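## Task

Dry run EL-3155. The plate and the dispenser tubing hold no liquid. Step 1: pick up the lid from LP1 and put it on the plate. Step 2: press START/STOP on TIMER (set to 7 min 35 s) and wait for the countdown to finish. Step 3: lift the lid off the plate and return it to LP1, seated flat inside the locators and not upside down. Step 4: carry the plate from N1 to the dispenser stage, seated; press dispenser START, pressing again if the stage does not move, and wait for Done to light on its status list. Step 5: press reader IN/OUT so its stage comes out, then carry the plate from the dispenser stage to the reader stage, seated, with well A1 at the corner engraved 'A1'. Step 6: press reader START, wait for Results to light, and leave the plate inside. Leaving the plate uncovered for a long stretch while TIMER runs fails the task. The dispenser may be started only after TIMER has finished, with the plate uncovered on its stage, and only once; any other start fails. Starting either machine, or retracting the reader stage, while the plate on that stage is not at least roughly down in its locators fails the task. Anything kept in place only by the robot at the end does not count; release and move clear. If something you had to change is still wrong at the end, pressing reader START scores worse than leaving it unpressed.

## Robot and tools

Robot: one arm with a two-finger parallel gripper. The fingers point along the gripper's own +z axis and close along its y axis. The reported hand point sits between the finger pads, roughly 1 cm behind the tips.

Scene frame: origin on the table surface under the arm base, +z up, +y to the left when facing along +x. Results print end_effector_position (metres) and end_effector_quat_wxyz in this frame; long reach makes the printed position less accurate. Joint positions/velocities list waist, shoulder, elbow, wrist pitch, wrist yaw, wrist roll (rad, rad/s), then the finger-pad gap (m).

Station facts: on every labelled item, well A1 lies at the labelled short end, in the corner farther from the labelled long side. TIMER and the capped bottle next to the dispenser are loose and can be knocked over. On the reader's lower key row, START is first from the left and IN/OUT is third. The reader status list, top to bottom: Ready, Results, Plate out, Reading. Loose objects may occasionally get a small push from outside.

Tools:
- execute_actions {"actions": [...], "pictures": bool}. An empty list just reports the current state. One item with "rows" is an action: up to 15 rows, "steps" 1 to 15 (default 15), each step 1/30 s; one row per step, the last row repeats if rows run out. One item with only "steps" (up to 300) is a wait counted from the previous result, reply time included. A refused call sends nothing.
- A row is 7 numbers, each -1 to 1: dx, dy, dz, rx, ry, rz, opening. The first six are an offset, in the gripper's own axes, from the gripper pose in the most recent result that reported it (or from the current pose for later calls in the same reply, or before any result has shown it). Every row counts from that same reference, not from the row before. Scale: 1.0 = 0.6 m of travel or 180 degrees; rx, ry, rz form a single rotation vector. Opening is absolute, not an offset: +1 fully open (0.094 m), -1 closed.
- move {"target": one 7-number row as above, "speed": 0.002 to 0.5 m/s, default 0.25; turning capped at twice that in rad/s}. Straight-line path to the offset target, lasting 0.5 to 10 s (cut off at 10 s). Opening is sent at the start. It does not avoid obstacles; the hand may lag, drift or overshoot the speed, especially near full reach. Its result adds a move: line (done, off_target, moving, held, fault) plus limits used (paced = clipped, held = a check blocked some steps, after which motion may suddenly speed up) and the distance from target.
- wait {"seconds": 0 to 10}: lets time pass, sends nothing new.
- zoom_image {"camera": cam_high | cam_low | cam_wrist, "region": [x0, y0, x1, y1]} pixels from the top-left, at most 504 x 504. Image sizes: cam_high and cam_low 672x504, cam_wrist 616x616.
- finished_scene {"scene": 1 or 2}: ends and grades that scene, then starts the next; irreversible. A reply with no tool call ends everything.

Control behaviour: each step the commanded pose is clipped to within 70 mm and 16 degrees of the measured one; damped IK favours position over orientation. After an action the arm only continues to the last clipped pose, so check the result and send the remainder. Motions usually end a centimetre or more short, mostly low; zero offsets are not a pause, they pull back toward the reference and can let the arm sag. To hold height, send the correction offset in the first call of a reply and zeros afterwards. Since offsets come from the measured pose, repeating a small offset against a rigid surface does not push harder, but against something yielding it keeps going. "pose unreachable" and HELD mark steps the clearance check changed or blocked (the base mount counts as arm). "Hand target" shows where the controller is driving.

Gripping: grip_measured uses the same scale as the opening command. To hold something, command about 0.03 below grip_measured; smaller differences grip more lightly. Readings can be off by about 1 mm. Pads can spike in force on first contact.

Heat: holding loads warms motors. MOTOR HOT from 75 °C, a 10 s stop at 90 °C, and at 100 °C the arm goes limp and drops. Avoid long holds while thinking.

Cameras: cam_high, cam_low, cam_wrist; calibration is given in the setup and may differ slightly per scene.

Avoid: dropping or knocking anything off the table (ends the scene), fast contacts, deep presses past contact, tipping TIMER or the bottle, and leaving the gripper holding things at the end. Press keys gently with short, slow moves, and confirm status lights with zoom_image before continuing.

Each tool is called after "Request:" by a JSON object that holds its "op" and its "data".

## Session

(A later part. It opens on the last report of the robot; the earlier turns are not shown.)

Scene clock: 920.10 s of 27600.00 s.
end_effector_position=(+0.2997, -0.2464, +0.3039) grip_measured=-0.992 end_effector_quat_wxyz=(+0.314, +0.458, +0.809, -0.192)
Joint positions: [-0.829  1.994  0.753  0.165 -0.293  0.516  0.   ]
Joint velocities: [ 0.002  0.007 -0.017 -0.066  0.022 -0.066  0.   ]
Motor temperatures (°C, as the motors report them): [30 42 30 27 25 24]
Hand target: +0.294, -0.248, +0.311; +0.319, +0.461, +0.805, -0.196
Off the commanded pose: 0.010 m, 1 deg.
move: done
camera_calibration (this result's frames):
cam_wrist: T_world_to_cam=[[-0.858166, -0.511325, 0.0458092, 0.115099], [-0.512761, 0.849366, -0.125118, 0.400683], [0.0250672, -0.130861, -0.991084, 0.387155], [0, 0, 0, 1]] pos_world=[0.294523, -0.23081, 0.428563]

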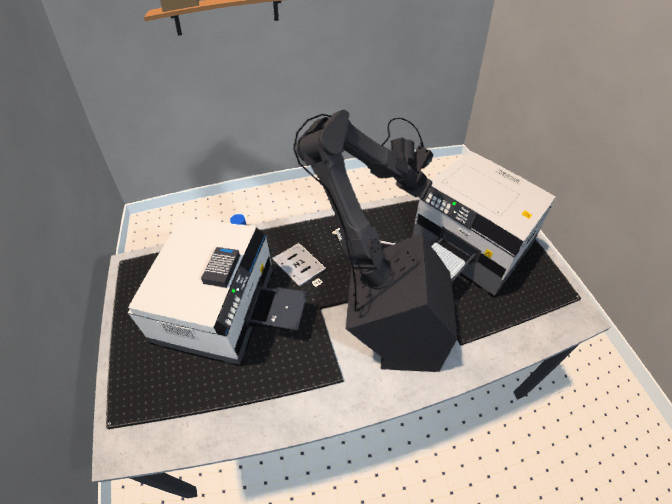

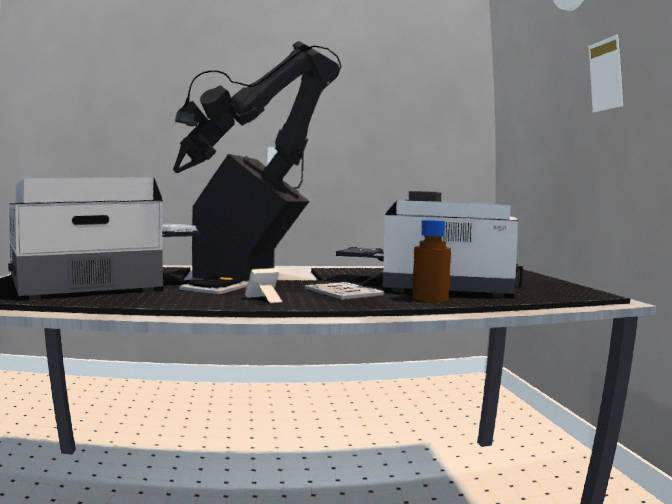

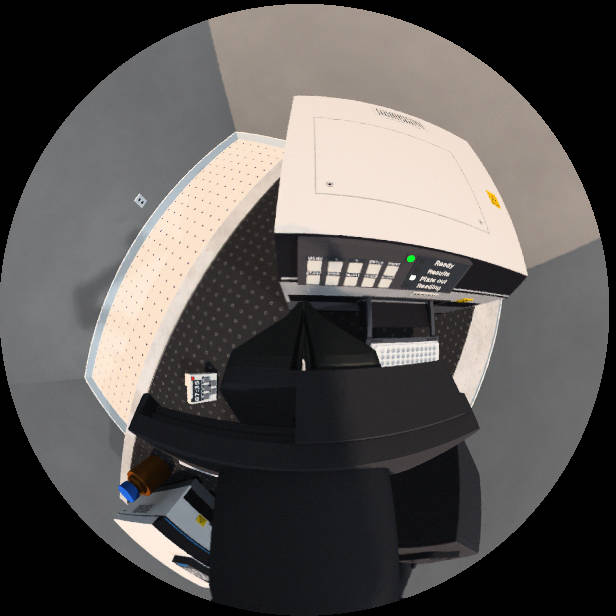

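Request:
{"op": "move", "data": {"target": [0.028,-0.02,0.097,0,-0.005,0,-1], "speed": 0.06}}

Request:
{"op": "zoom_image", "data": {"camera": "cam_wrist", "region": [240,230,440,350]}}

Scene clock: 924.83 s of 27600.00 s.
end_effector_position=(+0.2929, -0.2669, +0.2410) grip_measured=-0.992 end_effector_quat_wxyz=(+0.301, +0.460, +0.814, -0.186)
Joint positions: [-0.772  2.243  0.753  0.401 -0.282  0.559  0.   ]
Joint velocities: [-0.002  0.012 -0.002  0.022  0.037  0.037 -0.   ]
Motor temperatures (°C, as the motors report them): [30 42 30 27 25 24]
Hand target: +0.302, -0.277, +0.252; +0.320, +0.457, +0.807, -0.196
Off the commanded pose: 0.017 m, 3 deg.
move: off_target
camera_calibration (this result's frames):
cam_wrist: T_world_to_cam=[[-0.857227, -0.512759, 0.0473282, 0.100611], [-0.514881, 0.852118, -0.0937668, 0.400503], [0.00775058, -0.104748, -0.994469, 0.335117], [0, 0, 0, 1]] pos_world=[0.289861, -0.254584, 0.366056]

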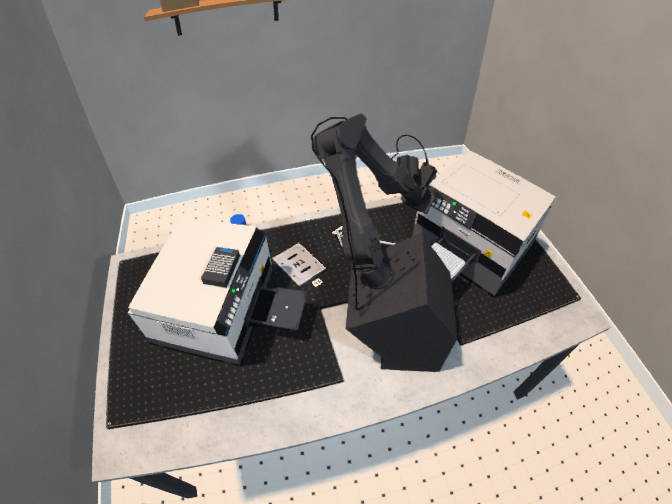

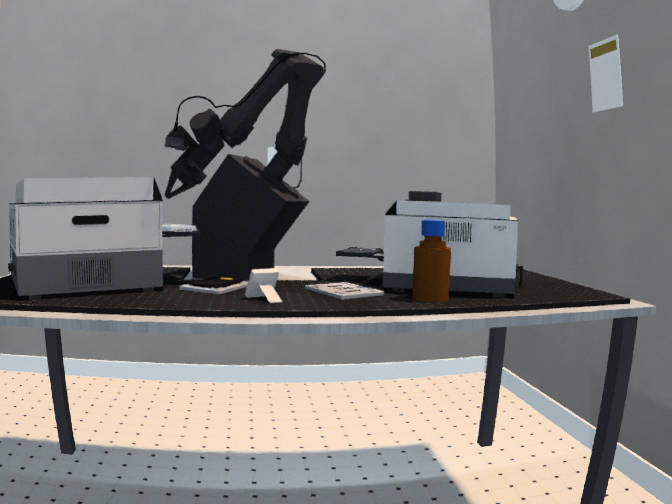

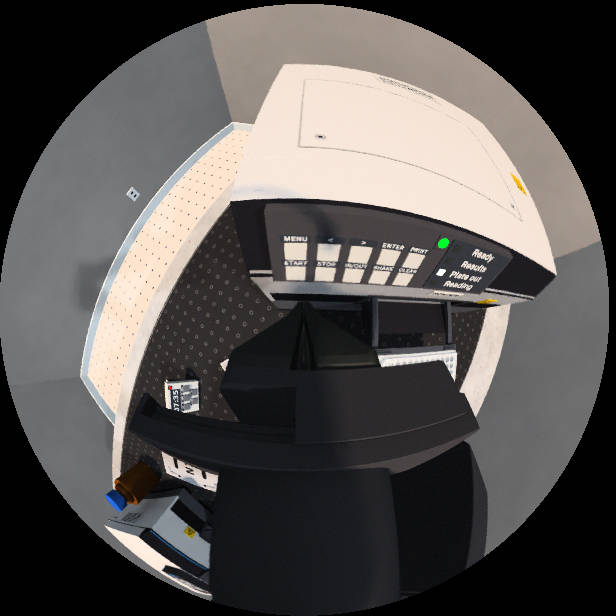

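Region (240, 230, 440, 350) of cam_wrist's 616x616 image, scaled by 2.520, with more detail than that image has; it fills the top 302 rows of this view, and the rest is white.

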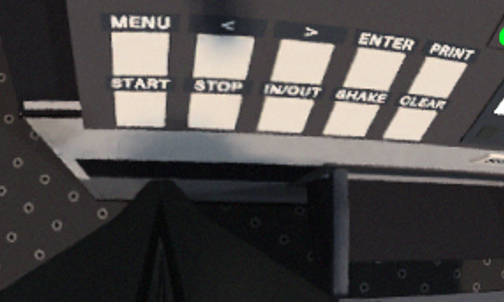

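Request:
{"op": "execute_actions", "data": {"actions": [{"rows":[[-0.032,0.005,0.0,0,-0.015,0,-1],[-0.036,0.006,0.002,0,-0.015,0,-1],[-0.04,0.007,0.004,0,-0.015,0,-1],[-0.044,0.008,0.006,0,-0.015,0,-1],[-0.048,0.009,0.008,0,-0.015,0,-1]]}]}}

Request:
{"op": "zoom_image", "data": {"camera": "cam_wrist", "region": [240,230,440,350]}}

Scene clock: 928.20 s of 27600.00 s.
end_effector_position=(+0.3073, -0.2744, +0.2485) grip_measured=-0.992 end_effector_quat_wxyz=(+0.311, +0.454, +0.814, -0.186)
Joint positions: [-0.772  2.251  0.806  0.38  -0.281  0.559  0.   ]
Joint velocities: [ 0.007  0.002 -0.017 -0.007 -0.007  0.007 -0.001]
Motor temperatures (°C, as the motors report them): [30 41 30 27 25 24]
Hand target: +0.310, -0.285, +0.257; +0.320, +0.456, +0.807, -0.196
Off the commanded pose: 0.014 m, 2 deg.
Steps of this call (steps 1 to 86: nothing new was sent; steps 87 to 101: all 15 steps of this action). Readings (end_effector_position):
87: (+0.2932, -0.2671, +0.2413)
88: (+0.2933, -0.2671, +0.2413)
90: (+0.2950, -0.2681, +0.2421)
94: (+0.3052, -0.2735, +0.2472)
101: the state above
camera_calibration (this result's frames):
cam_wrist: T_world_to_cam=[[-0.85118, -0.52312, 0.0428747, 0.10522], [-0.524376, 0.84397, -0.112895, 0.420469], [0.0228727, -0.118576, -0.992681, 0.332849], [0, 0, 0, 1]] pos_world=[0.302431, -0.260352, 0.373371]

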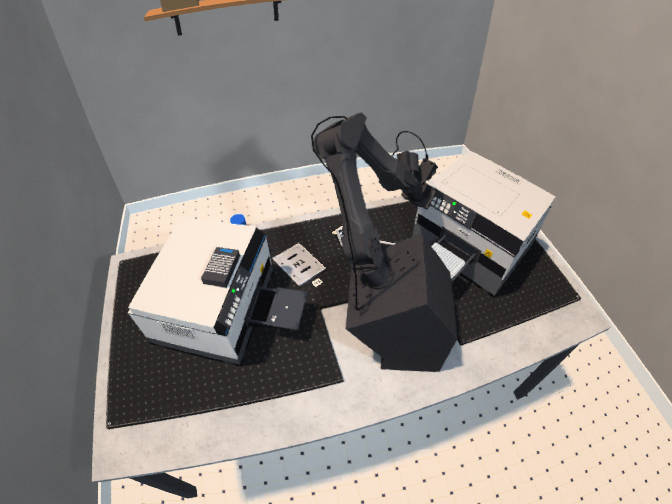

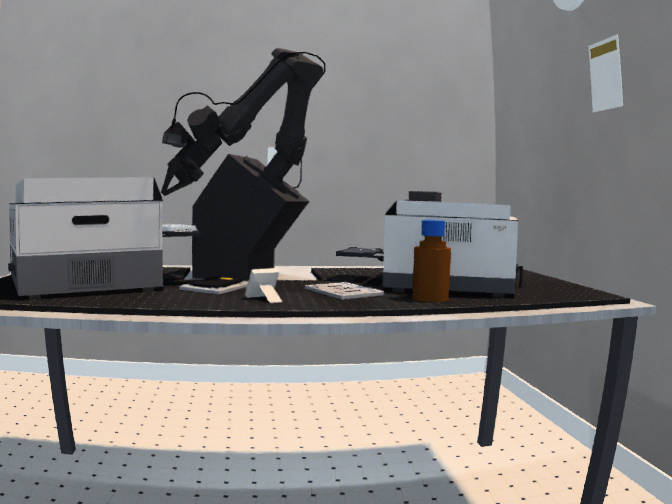

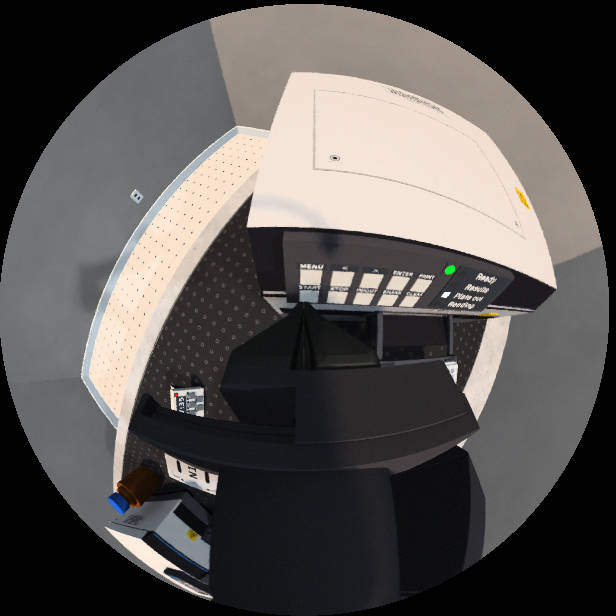

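Region (240, 230, 440, 350) of cam_wrist's 616x616 image, scaled by 2.520, with more detail than that image has; it fills the top 302 rows of this view, and the rest is white.

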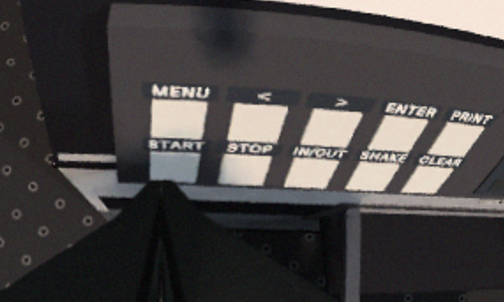

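Request:
{"op": "execute_actions", "data": {"actions": [{"rows":[[-0.024,-0.006,0.004,0,-0.01,0,-1],[-0.024,-0.007,0.007,0,-0.01,0,-1],[-0.025,-0.008,0.01,0,-0.01,0,-1],[-0.025,-0.008,0.013,0,-0.01,0,-1]]}]}}

Request:
{"op": "zoom_image", "data": {"camera": "cam_wrist", "region": [240,230,440,350]}}

Scene clock: 931.43 s of 27600.00 s.
end_effector_position=(+0.3006, -0.2777, +0.2381) grip_measured=-0.992 end_effector_quat_wxyz=(+0.300, +0.459, +0.815, -0.186)
Joint positions: [-0.772  2.288  0.811  0.386 -0.281  0.554  0.   ]
Joint velocities: [ 0.012  0.002 -0.007 -0.037  0.007 -0.022  0.   ]
Motor temperatures (°C, as the motors report them): [30 41 30 27 25 24]
Hand target: +0.311, -0.290, +0.254; +0.324, +0.451, +0.809, -0.193
Off the commanded pose: 0.023 m, 3 deg.
Steps of this call (steps 1 to 82: nothing new was sent; steps 83 to 97: all 15 steps of this action). Readings (end_effector_position):
83: (+0.3066, -0.2743, +0.2478)
84: (+0.3064, -0.2746, +0.2473)
86: (+0.3047, -0.2758, +0.2443)
90: (+0.3007, -0.2776, +0.2383)
97: the state above
camera_calibration (this result's frames):
cam_wrist: T_world_to_cam=[[-0.855992, -0.514504, 0.0506329, 0.100166], [-0.516969, 0.850977, -0.092634, 0.41351], [0.00457303, -0.10547, -0.994412, 0.331765], [0, 0, 0, 1]] pos_world=[0.297996, -0.26536, 0.363145]

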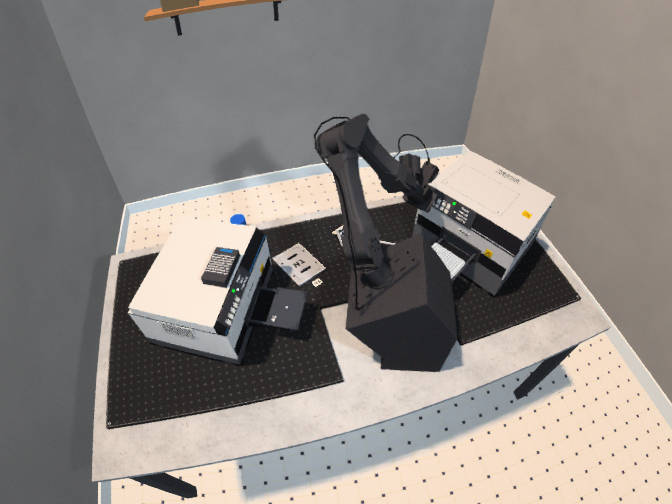

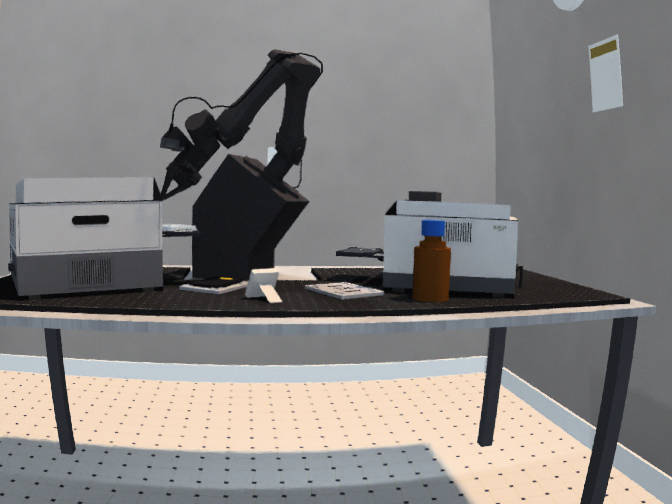

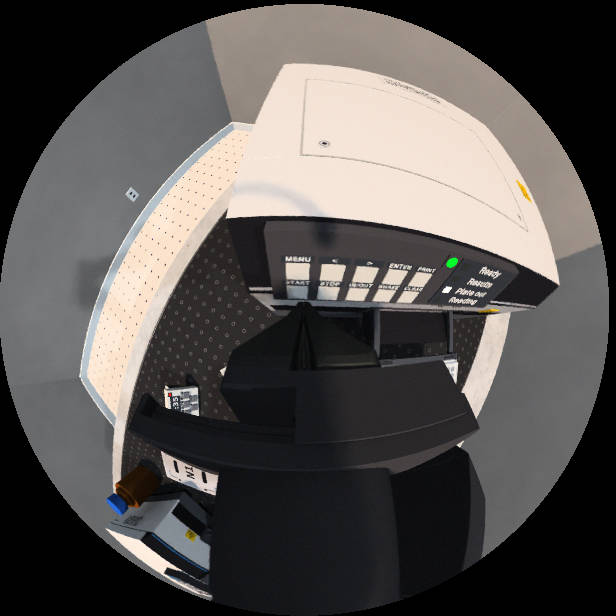

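Region (240, 230, 440, 350) of cam_wrist's 616x616 image, scaled by 2.520, with more detail than that image has; it fills the top 302 rows of this view, and the rest is white.

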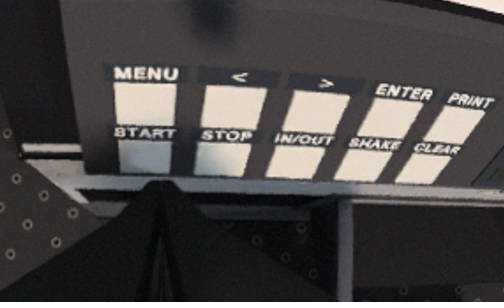

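Request:
{"op": "execute_actions", "data": {"actions": [{"rows":[[-0.032,0.005,0.0,0,-0.015,0,-1],[-0.036,0.006,0.001,0,-0.015,0,-1],[-0.04,0.007,0.002,0,-0.015,0,-1],[-0.044,0.008,0.003,0,-0.015,0,-1],[-0.048,0.009,0.005,0,-0.015,0,-1]]}]}}

Request:
{"op": "zoom_image", "data": {"camera": "cam_wrist", "region": [240,230,520,350]}}

Scene clock: 934.70 s of 27600.00 s.
end_effector_position=(+0.3056, -0.2800, +0.2406) grip_measured=-0.992 end_effector_quat_wxyz=(+0.295, +0.462, +0.815, -0.186)
Joint positions: [-0.772  2.288  0.845  0.342 -0.282  0.554  0.   ]
Joint velocities: [ 0.002  0.007 -0.007 -0.051  0.007  0.081  0.   ]
Motor temperatures (°C, as the motors report them): [30 41 30 27 25 24]
Hand target: +0.317, -0.294, +0.255; +0.319, +0.455, +0.808, -0.197
Off the commanded pose: 0.024 m, 3 deg.
Steps of this call (steps 1 to 83: nothing new was sent; steps 84 to 98: all 15 steps of this action). Readings (end_effector_position):
84: (+0.3006, -0.2777, +0.2381)
85: (+0.3006, -0.2777, +0.2381)
87: (+0.3017, -0.2783, +0.2387)
91: (+0.3056, -0.2800, +0.2407)
98: the state above
camera_calibration (this result's frames):
cam_wrist: T_world_to_cam=[[-0.858369, -0.510403, 0.0518806, 0.104682], [-0.513031, 0.854271, -0.0837868, 0.415839], [-0.00155503, -0.0985363, -0.995132, 0.337963], [0, 0, 0, 1]] pos_world=[0.303719, -0.268507, 0.365729]

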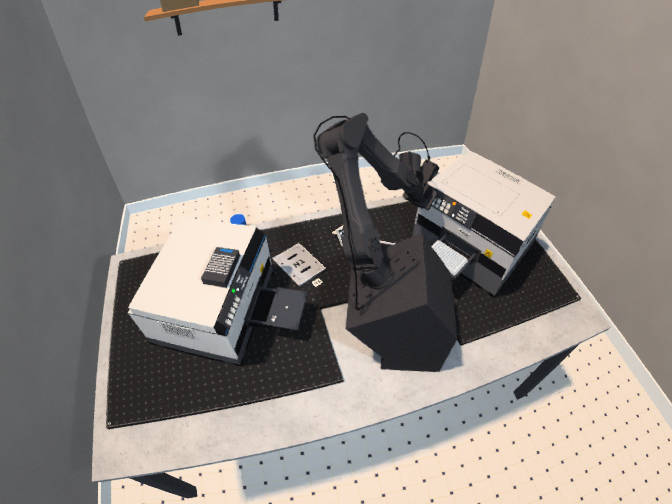

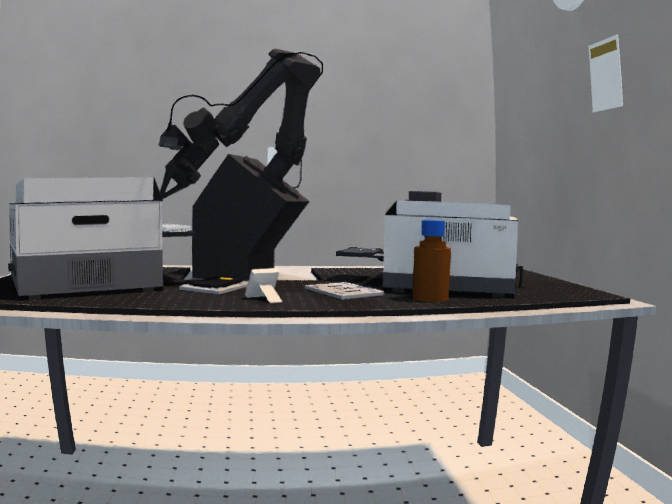

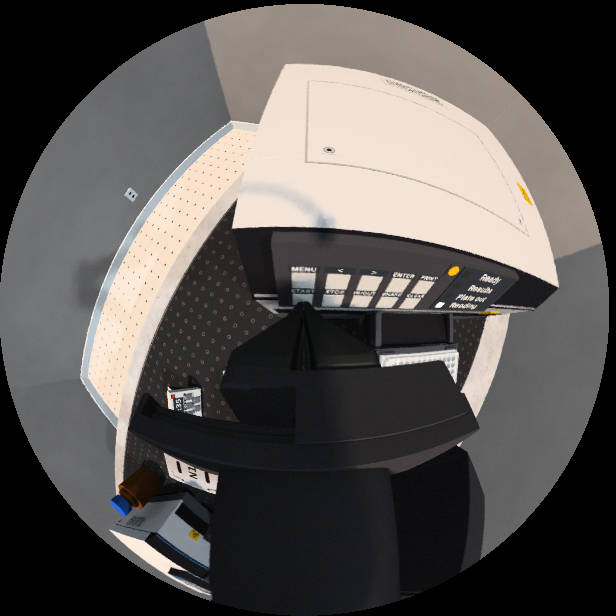

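Region (240, 230, 520, 350) of cam_wrist's 616x616 image, scaled by 1.800, with more detail than that image has; it fills the top 216 rows of this view, and the rest is white.

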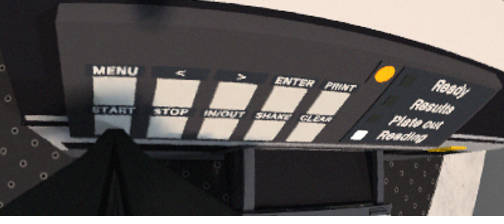

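Request:
{"op": "move", "data": {"target": [0.02,0,-0.13,0,0,0,-1], "speed": 0.1}}

Request:
{"op": "execute_actions", "data": {"actions": [{"steps":300}], "pictures": false}}

Request:
{"op": "execute_actions", "data": {"actions": [{"steps":300}], "pictures": false}}

Request:
{"op": "wait", "data": {"seconds": 8}}

Scene clock: 938.43 s of 27600.00 s.
end_effector_position=(+0.2817, -0.2259, +0.2841) grip_measured=-0.992 end_effector_quat_wxyz=(+0.290, +0.459, +0.820, -0.182)
Joint positions: [-0.806  1.964  0.666  0.179 -0.308  0.511  0.   ]
Joint velocities: [-0.002 -0.012  0.017 -0.007 -0.051  0.007 -0.   ]
Motor temperatures (°C, as the motors report them): [30 41 30 28 25 24]
Hand target: +0.277, -0.227, +0.290; +0.296, +0.462, +0.816, -0.185
Off the commanded pose: 0.009 m, 1 deg.
move: done
camera_calibration (this result's frames):
cam_wrist: T_world_to_cam=[[-0.853184, -0.518839, 0.0537072, 0.105615], [-0.521529, 0.850339, -0.0702262, 0.358666], [-0.00923326, -0.0879257, -0.996084, 0.391375], [0, 0, 0, 1]] pos_world=[0.280777, -0.215778, 0.409358]

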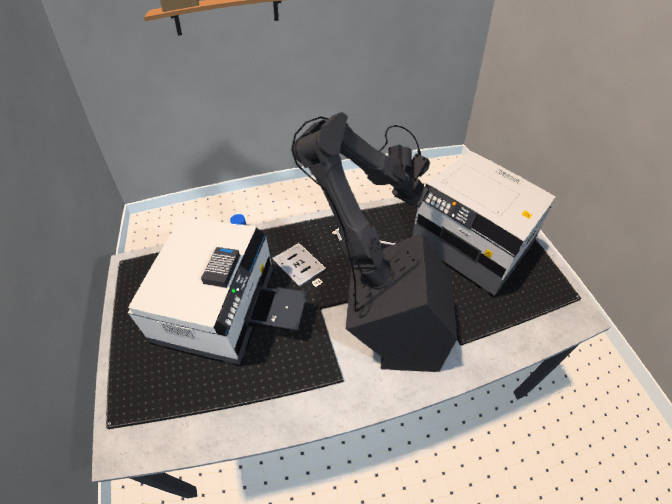

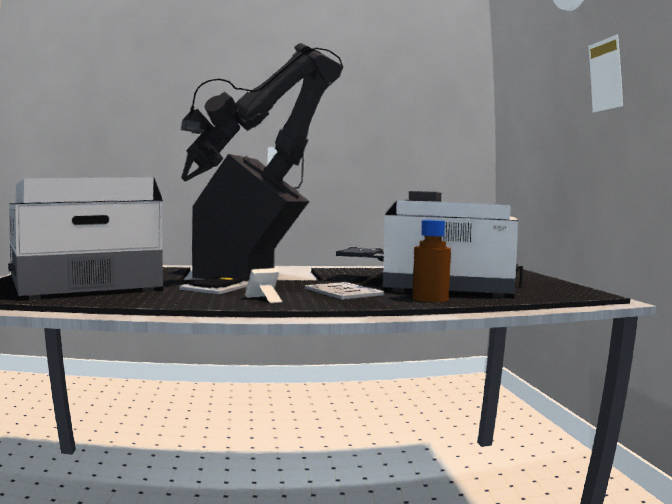

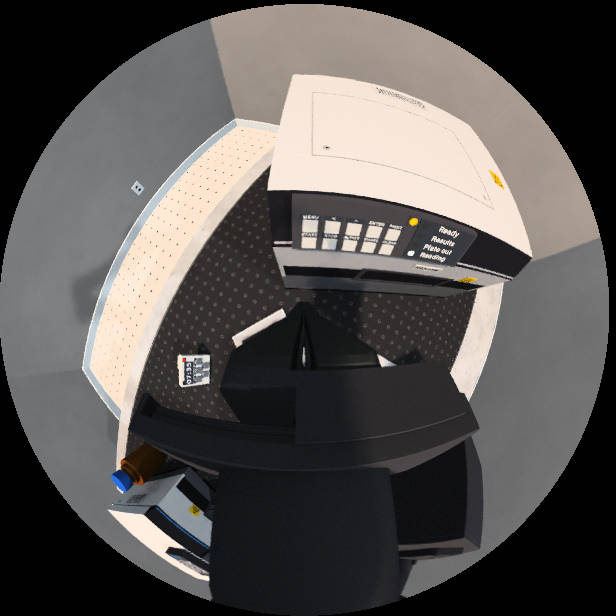

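Scene clock: 948.43 s of 27600.00 s.
end_effector_position=(+0.2815, -0.2258, +0.2839) grip_measured=-0.992 end_effector_quat_wxyz=(+0.290, +0.459, +0.820, -0.182)
Joint positions: [-0.806  1.964  0.666  0.177 -0.309  0.511  0.   ]
Joint velocities: [ 0.002 -0.017 -0.012 -0.007 -0.007  0.007 -0.   ]
Motor temperatures (°C, as the motors report them): [30 41 30 28 25 24]
Hand target: +0.277, -0.227, +0.290; +0.296, +0.462, +0.816, -0.185
Off the commanded pose: 0.009 m, 1 deg.
Steps of this call (steps 1 to 300: nothing new was sent). Readings (end_effector_position):
1: (+0.2816, -0.2259, +0.2840)
2: (+0.2816, -0.2259, +0.2840)
4: (+0.2815, -0.2259, +0.2840)
8: (+0.2814, -0.2259, +0.2839)
300: the state above

Scene clock: 958.43 s of 27600.00 s.
end_effector_position=(+0.2815, -0.2258, +0.2839) grip_measured=-0.992 end_effector_quat_wxyz=(+0.290, +0.459, +0.820, -0.182)
Joint positions: [-0.806  1.964  0.666  0.177 -0.309  0.511  0.   ]
Joint velocities: [-0.002  0.002 -0.007  0.007 -0.037 -0.095 -0.   ]
Motor temperatures (°C, as the motors report them): [30 41 29 28 25 24]
Hand target: +0.277, -0.227, +0.290; +0.296, +0.462, +0.816, -0.185
Off the commanded pose: 0.009 m, 1 deg.
Steps of this call (steps 1 to 300: nothing new was sent). Readings (end_effector_position):
1: (+0.2815, -0.2258, +0.2839)
2: (+0.2815, -0.2258, +0.2839)
4: (+0.2815, -0.2258, +0.2839)
8: (+0.2815, -0.2258, +0.2839)
300: the state above

Scene clock: 966.43 s of 27600.00 s.
end_effector_position=(+0.2815, -0.2258, +0.2839) grip_measured=-0.992 end_effector_quat_wxyz=(+0.290, +0.459, +0.820, -0.182)
Joint positions: [-0.806  1.964  0.666  0.177 -0.309  0.511  0.   ]
Joint velocities: [ 0.002 -0.002  0.007  0.007 -0.037  0.051 -0.001]
Motor temperatures (°C, as the motors report them): [30 41 29 28 25 24]
Hand target: +0.277, -0.227, +0.290; +0.296, +0.462, +0.816, -0.185
Off the commanded pose: 0.009 m, 1 deg.
Steps of this call (steps 1 to 240: nothing new was sent). Readings (end_effector_position):
1: (+0.2815, -0.2258, +0.2839)
2: (+0.2815, -0.2258, +0.2839)
4: (+0.2815, -0.2258, +0.2839)
8: (+0.2815, -0.2258, +0.2839)
240: the state above
camera_calibration (this result's frames):
cam_wrist: T_world_to_cam=[[-0.853216, -0.518768, 0.053874, 0.105523], [-0.521462, 0.850472, -0.0690932, 0.358134], [-0.00997502, -0.0870446, -0.996154, 0.391641], [0, 0, 0, 1]] pos_world=[0.280694, -0.21575, 0.409195]

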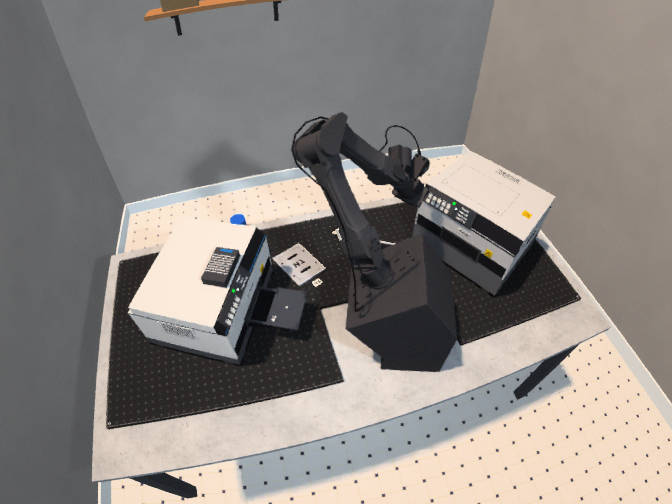

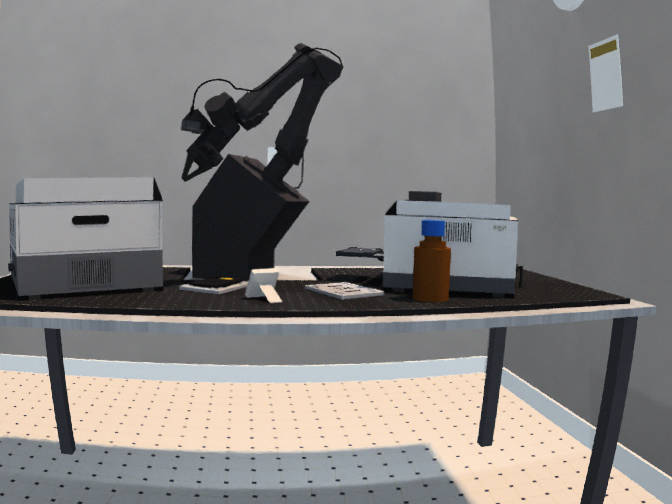

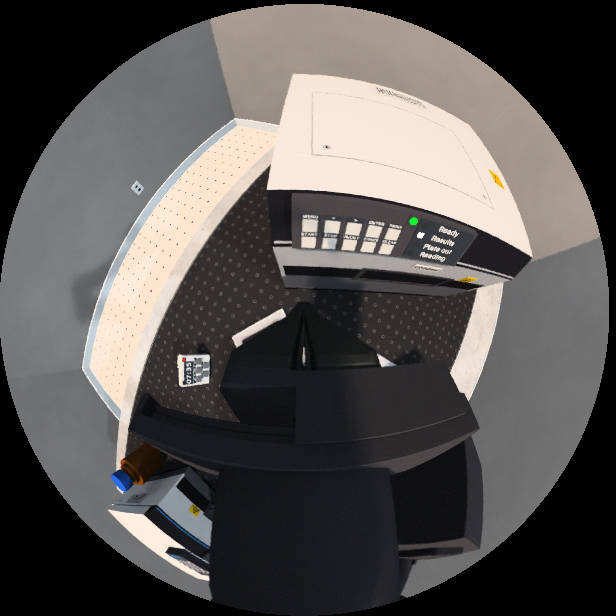

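Request:
{"op": "finished_scene", "data": {"scene": 2}}

The scene is finished: the task was done.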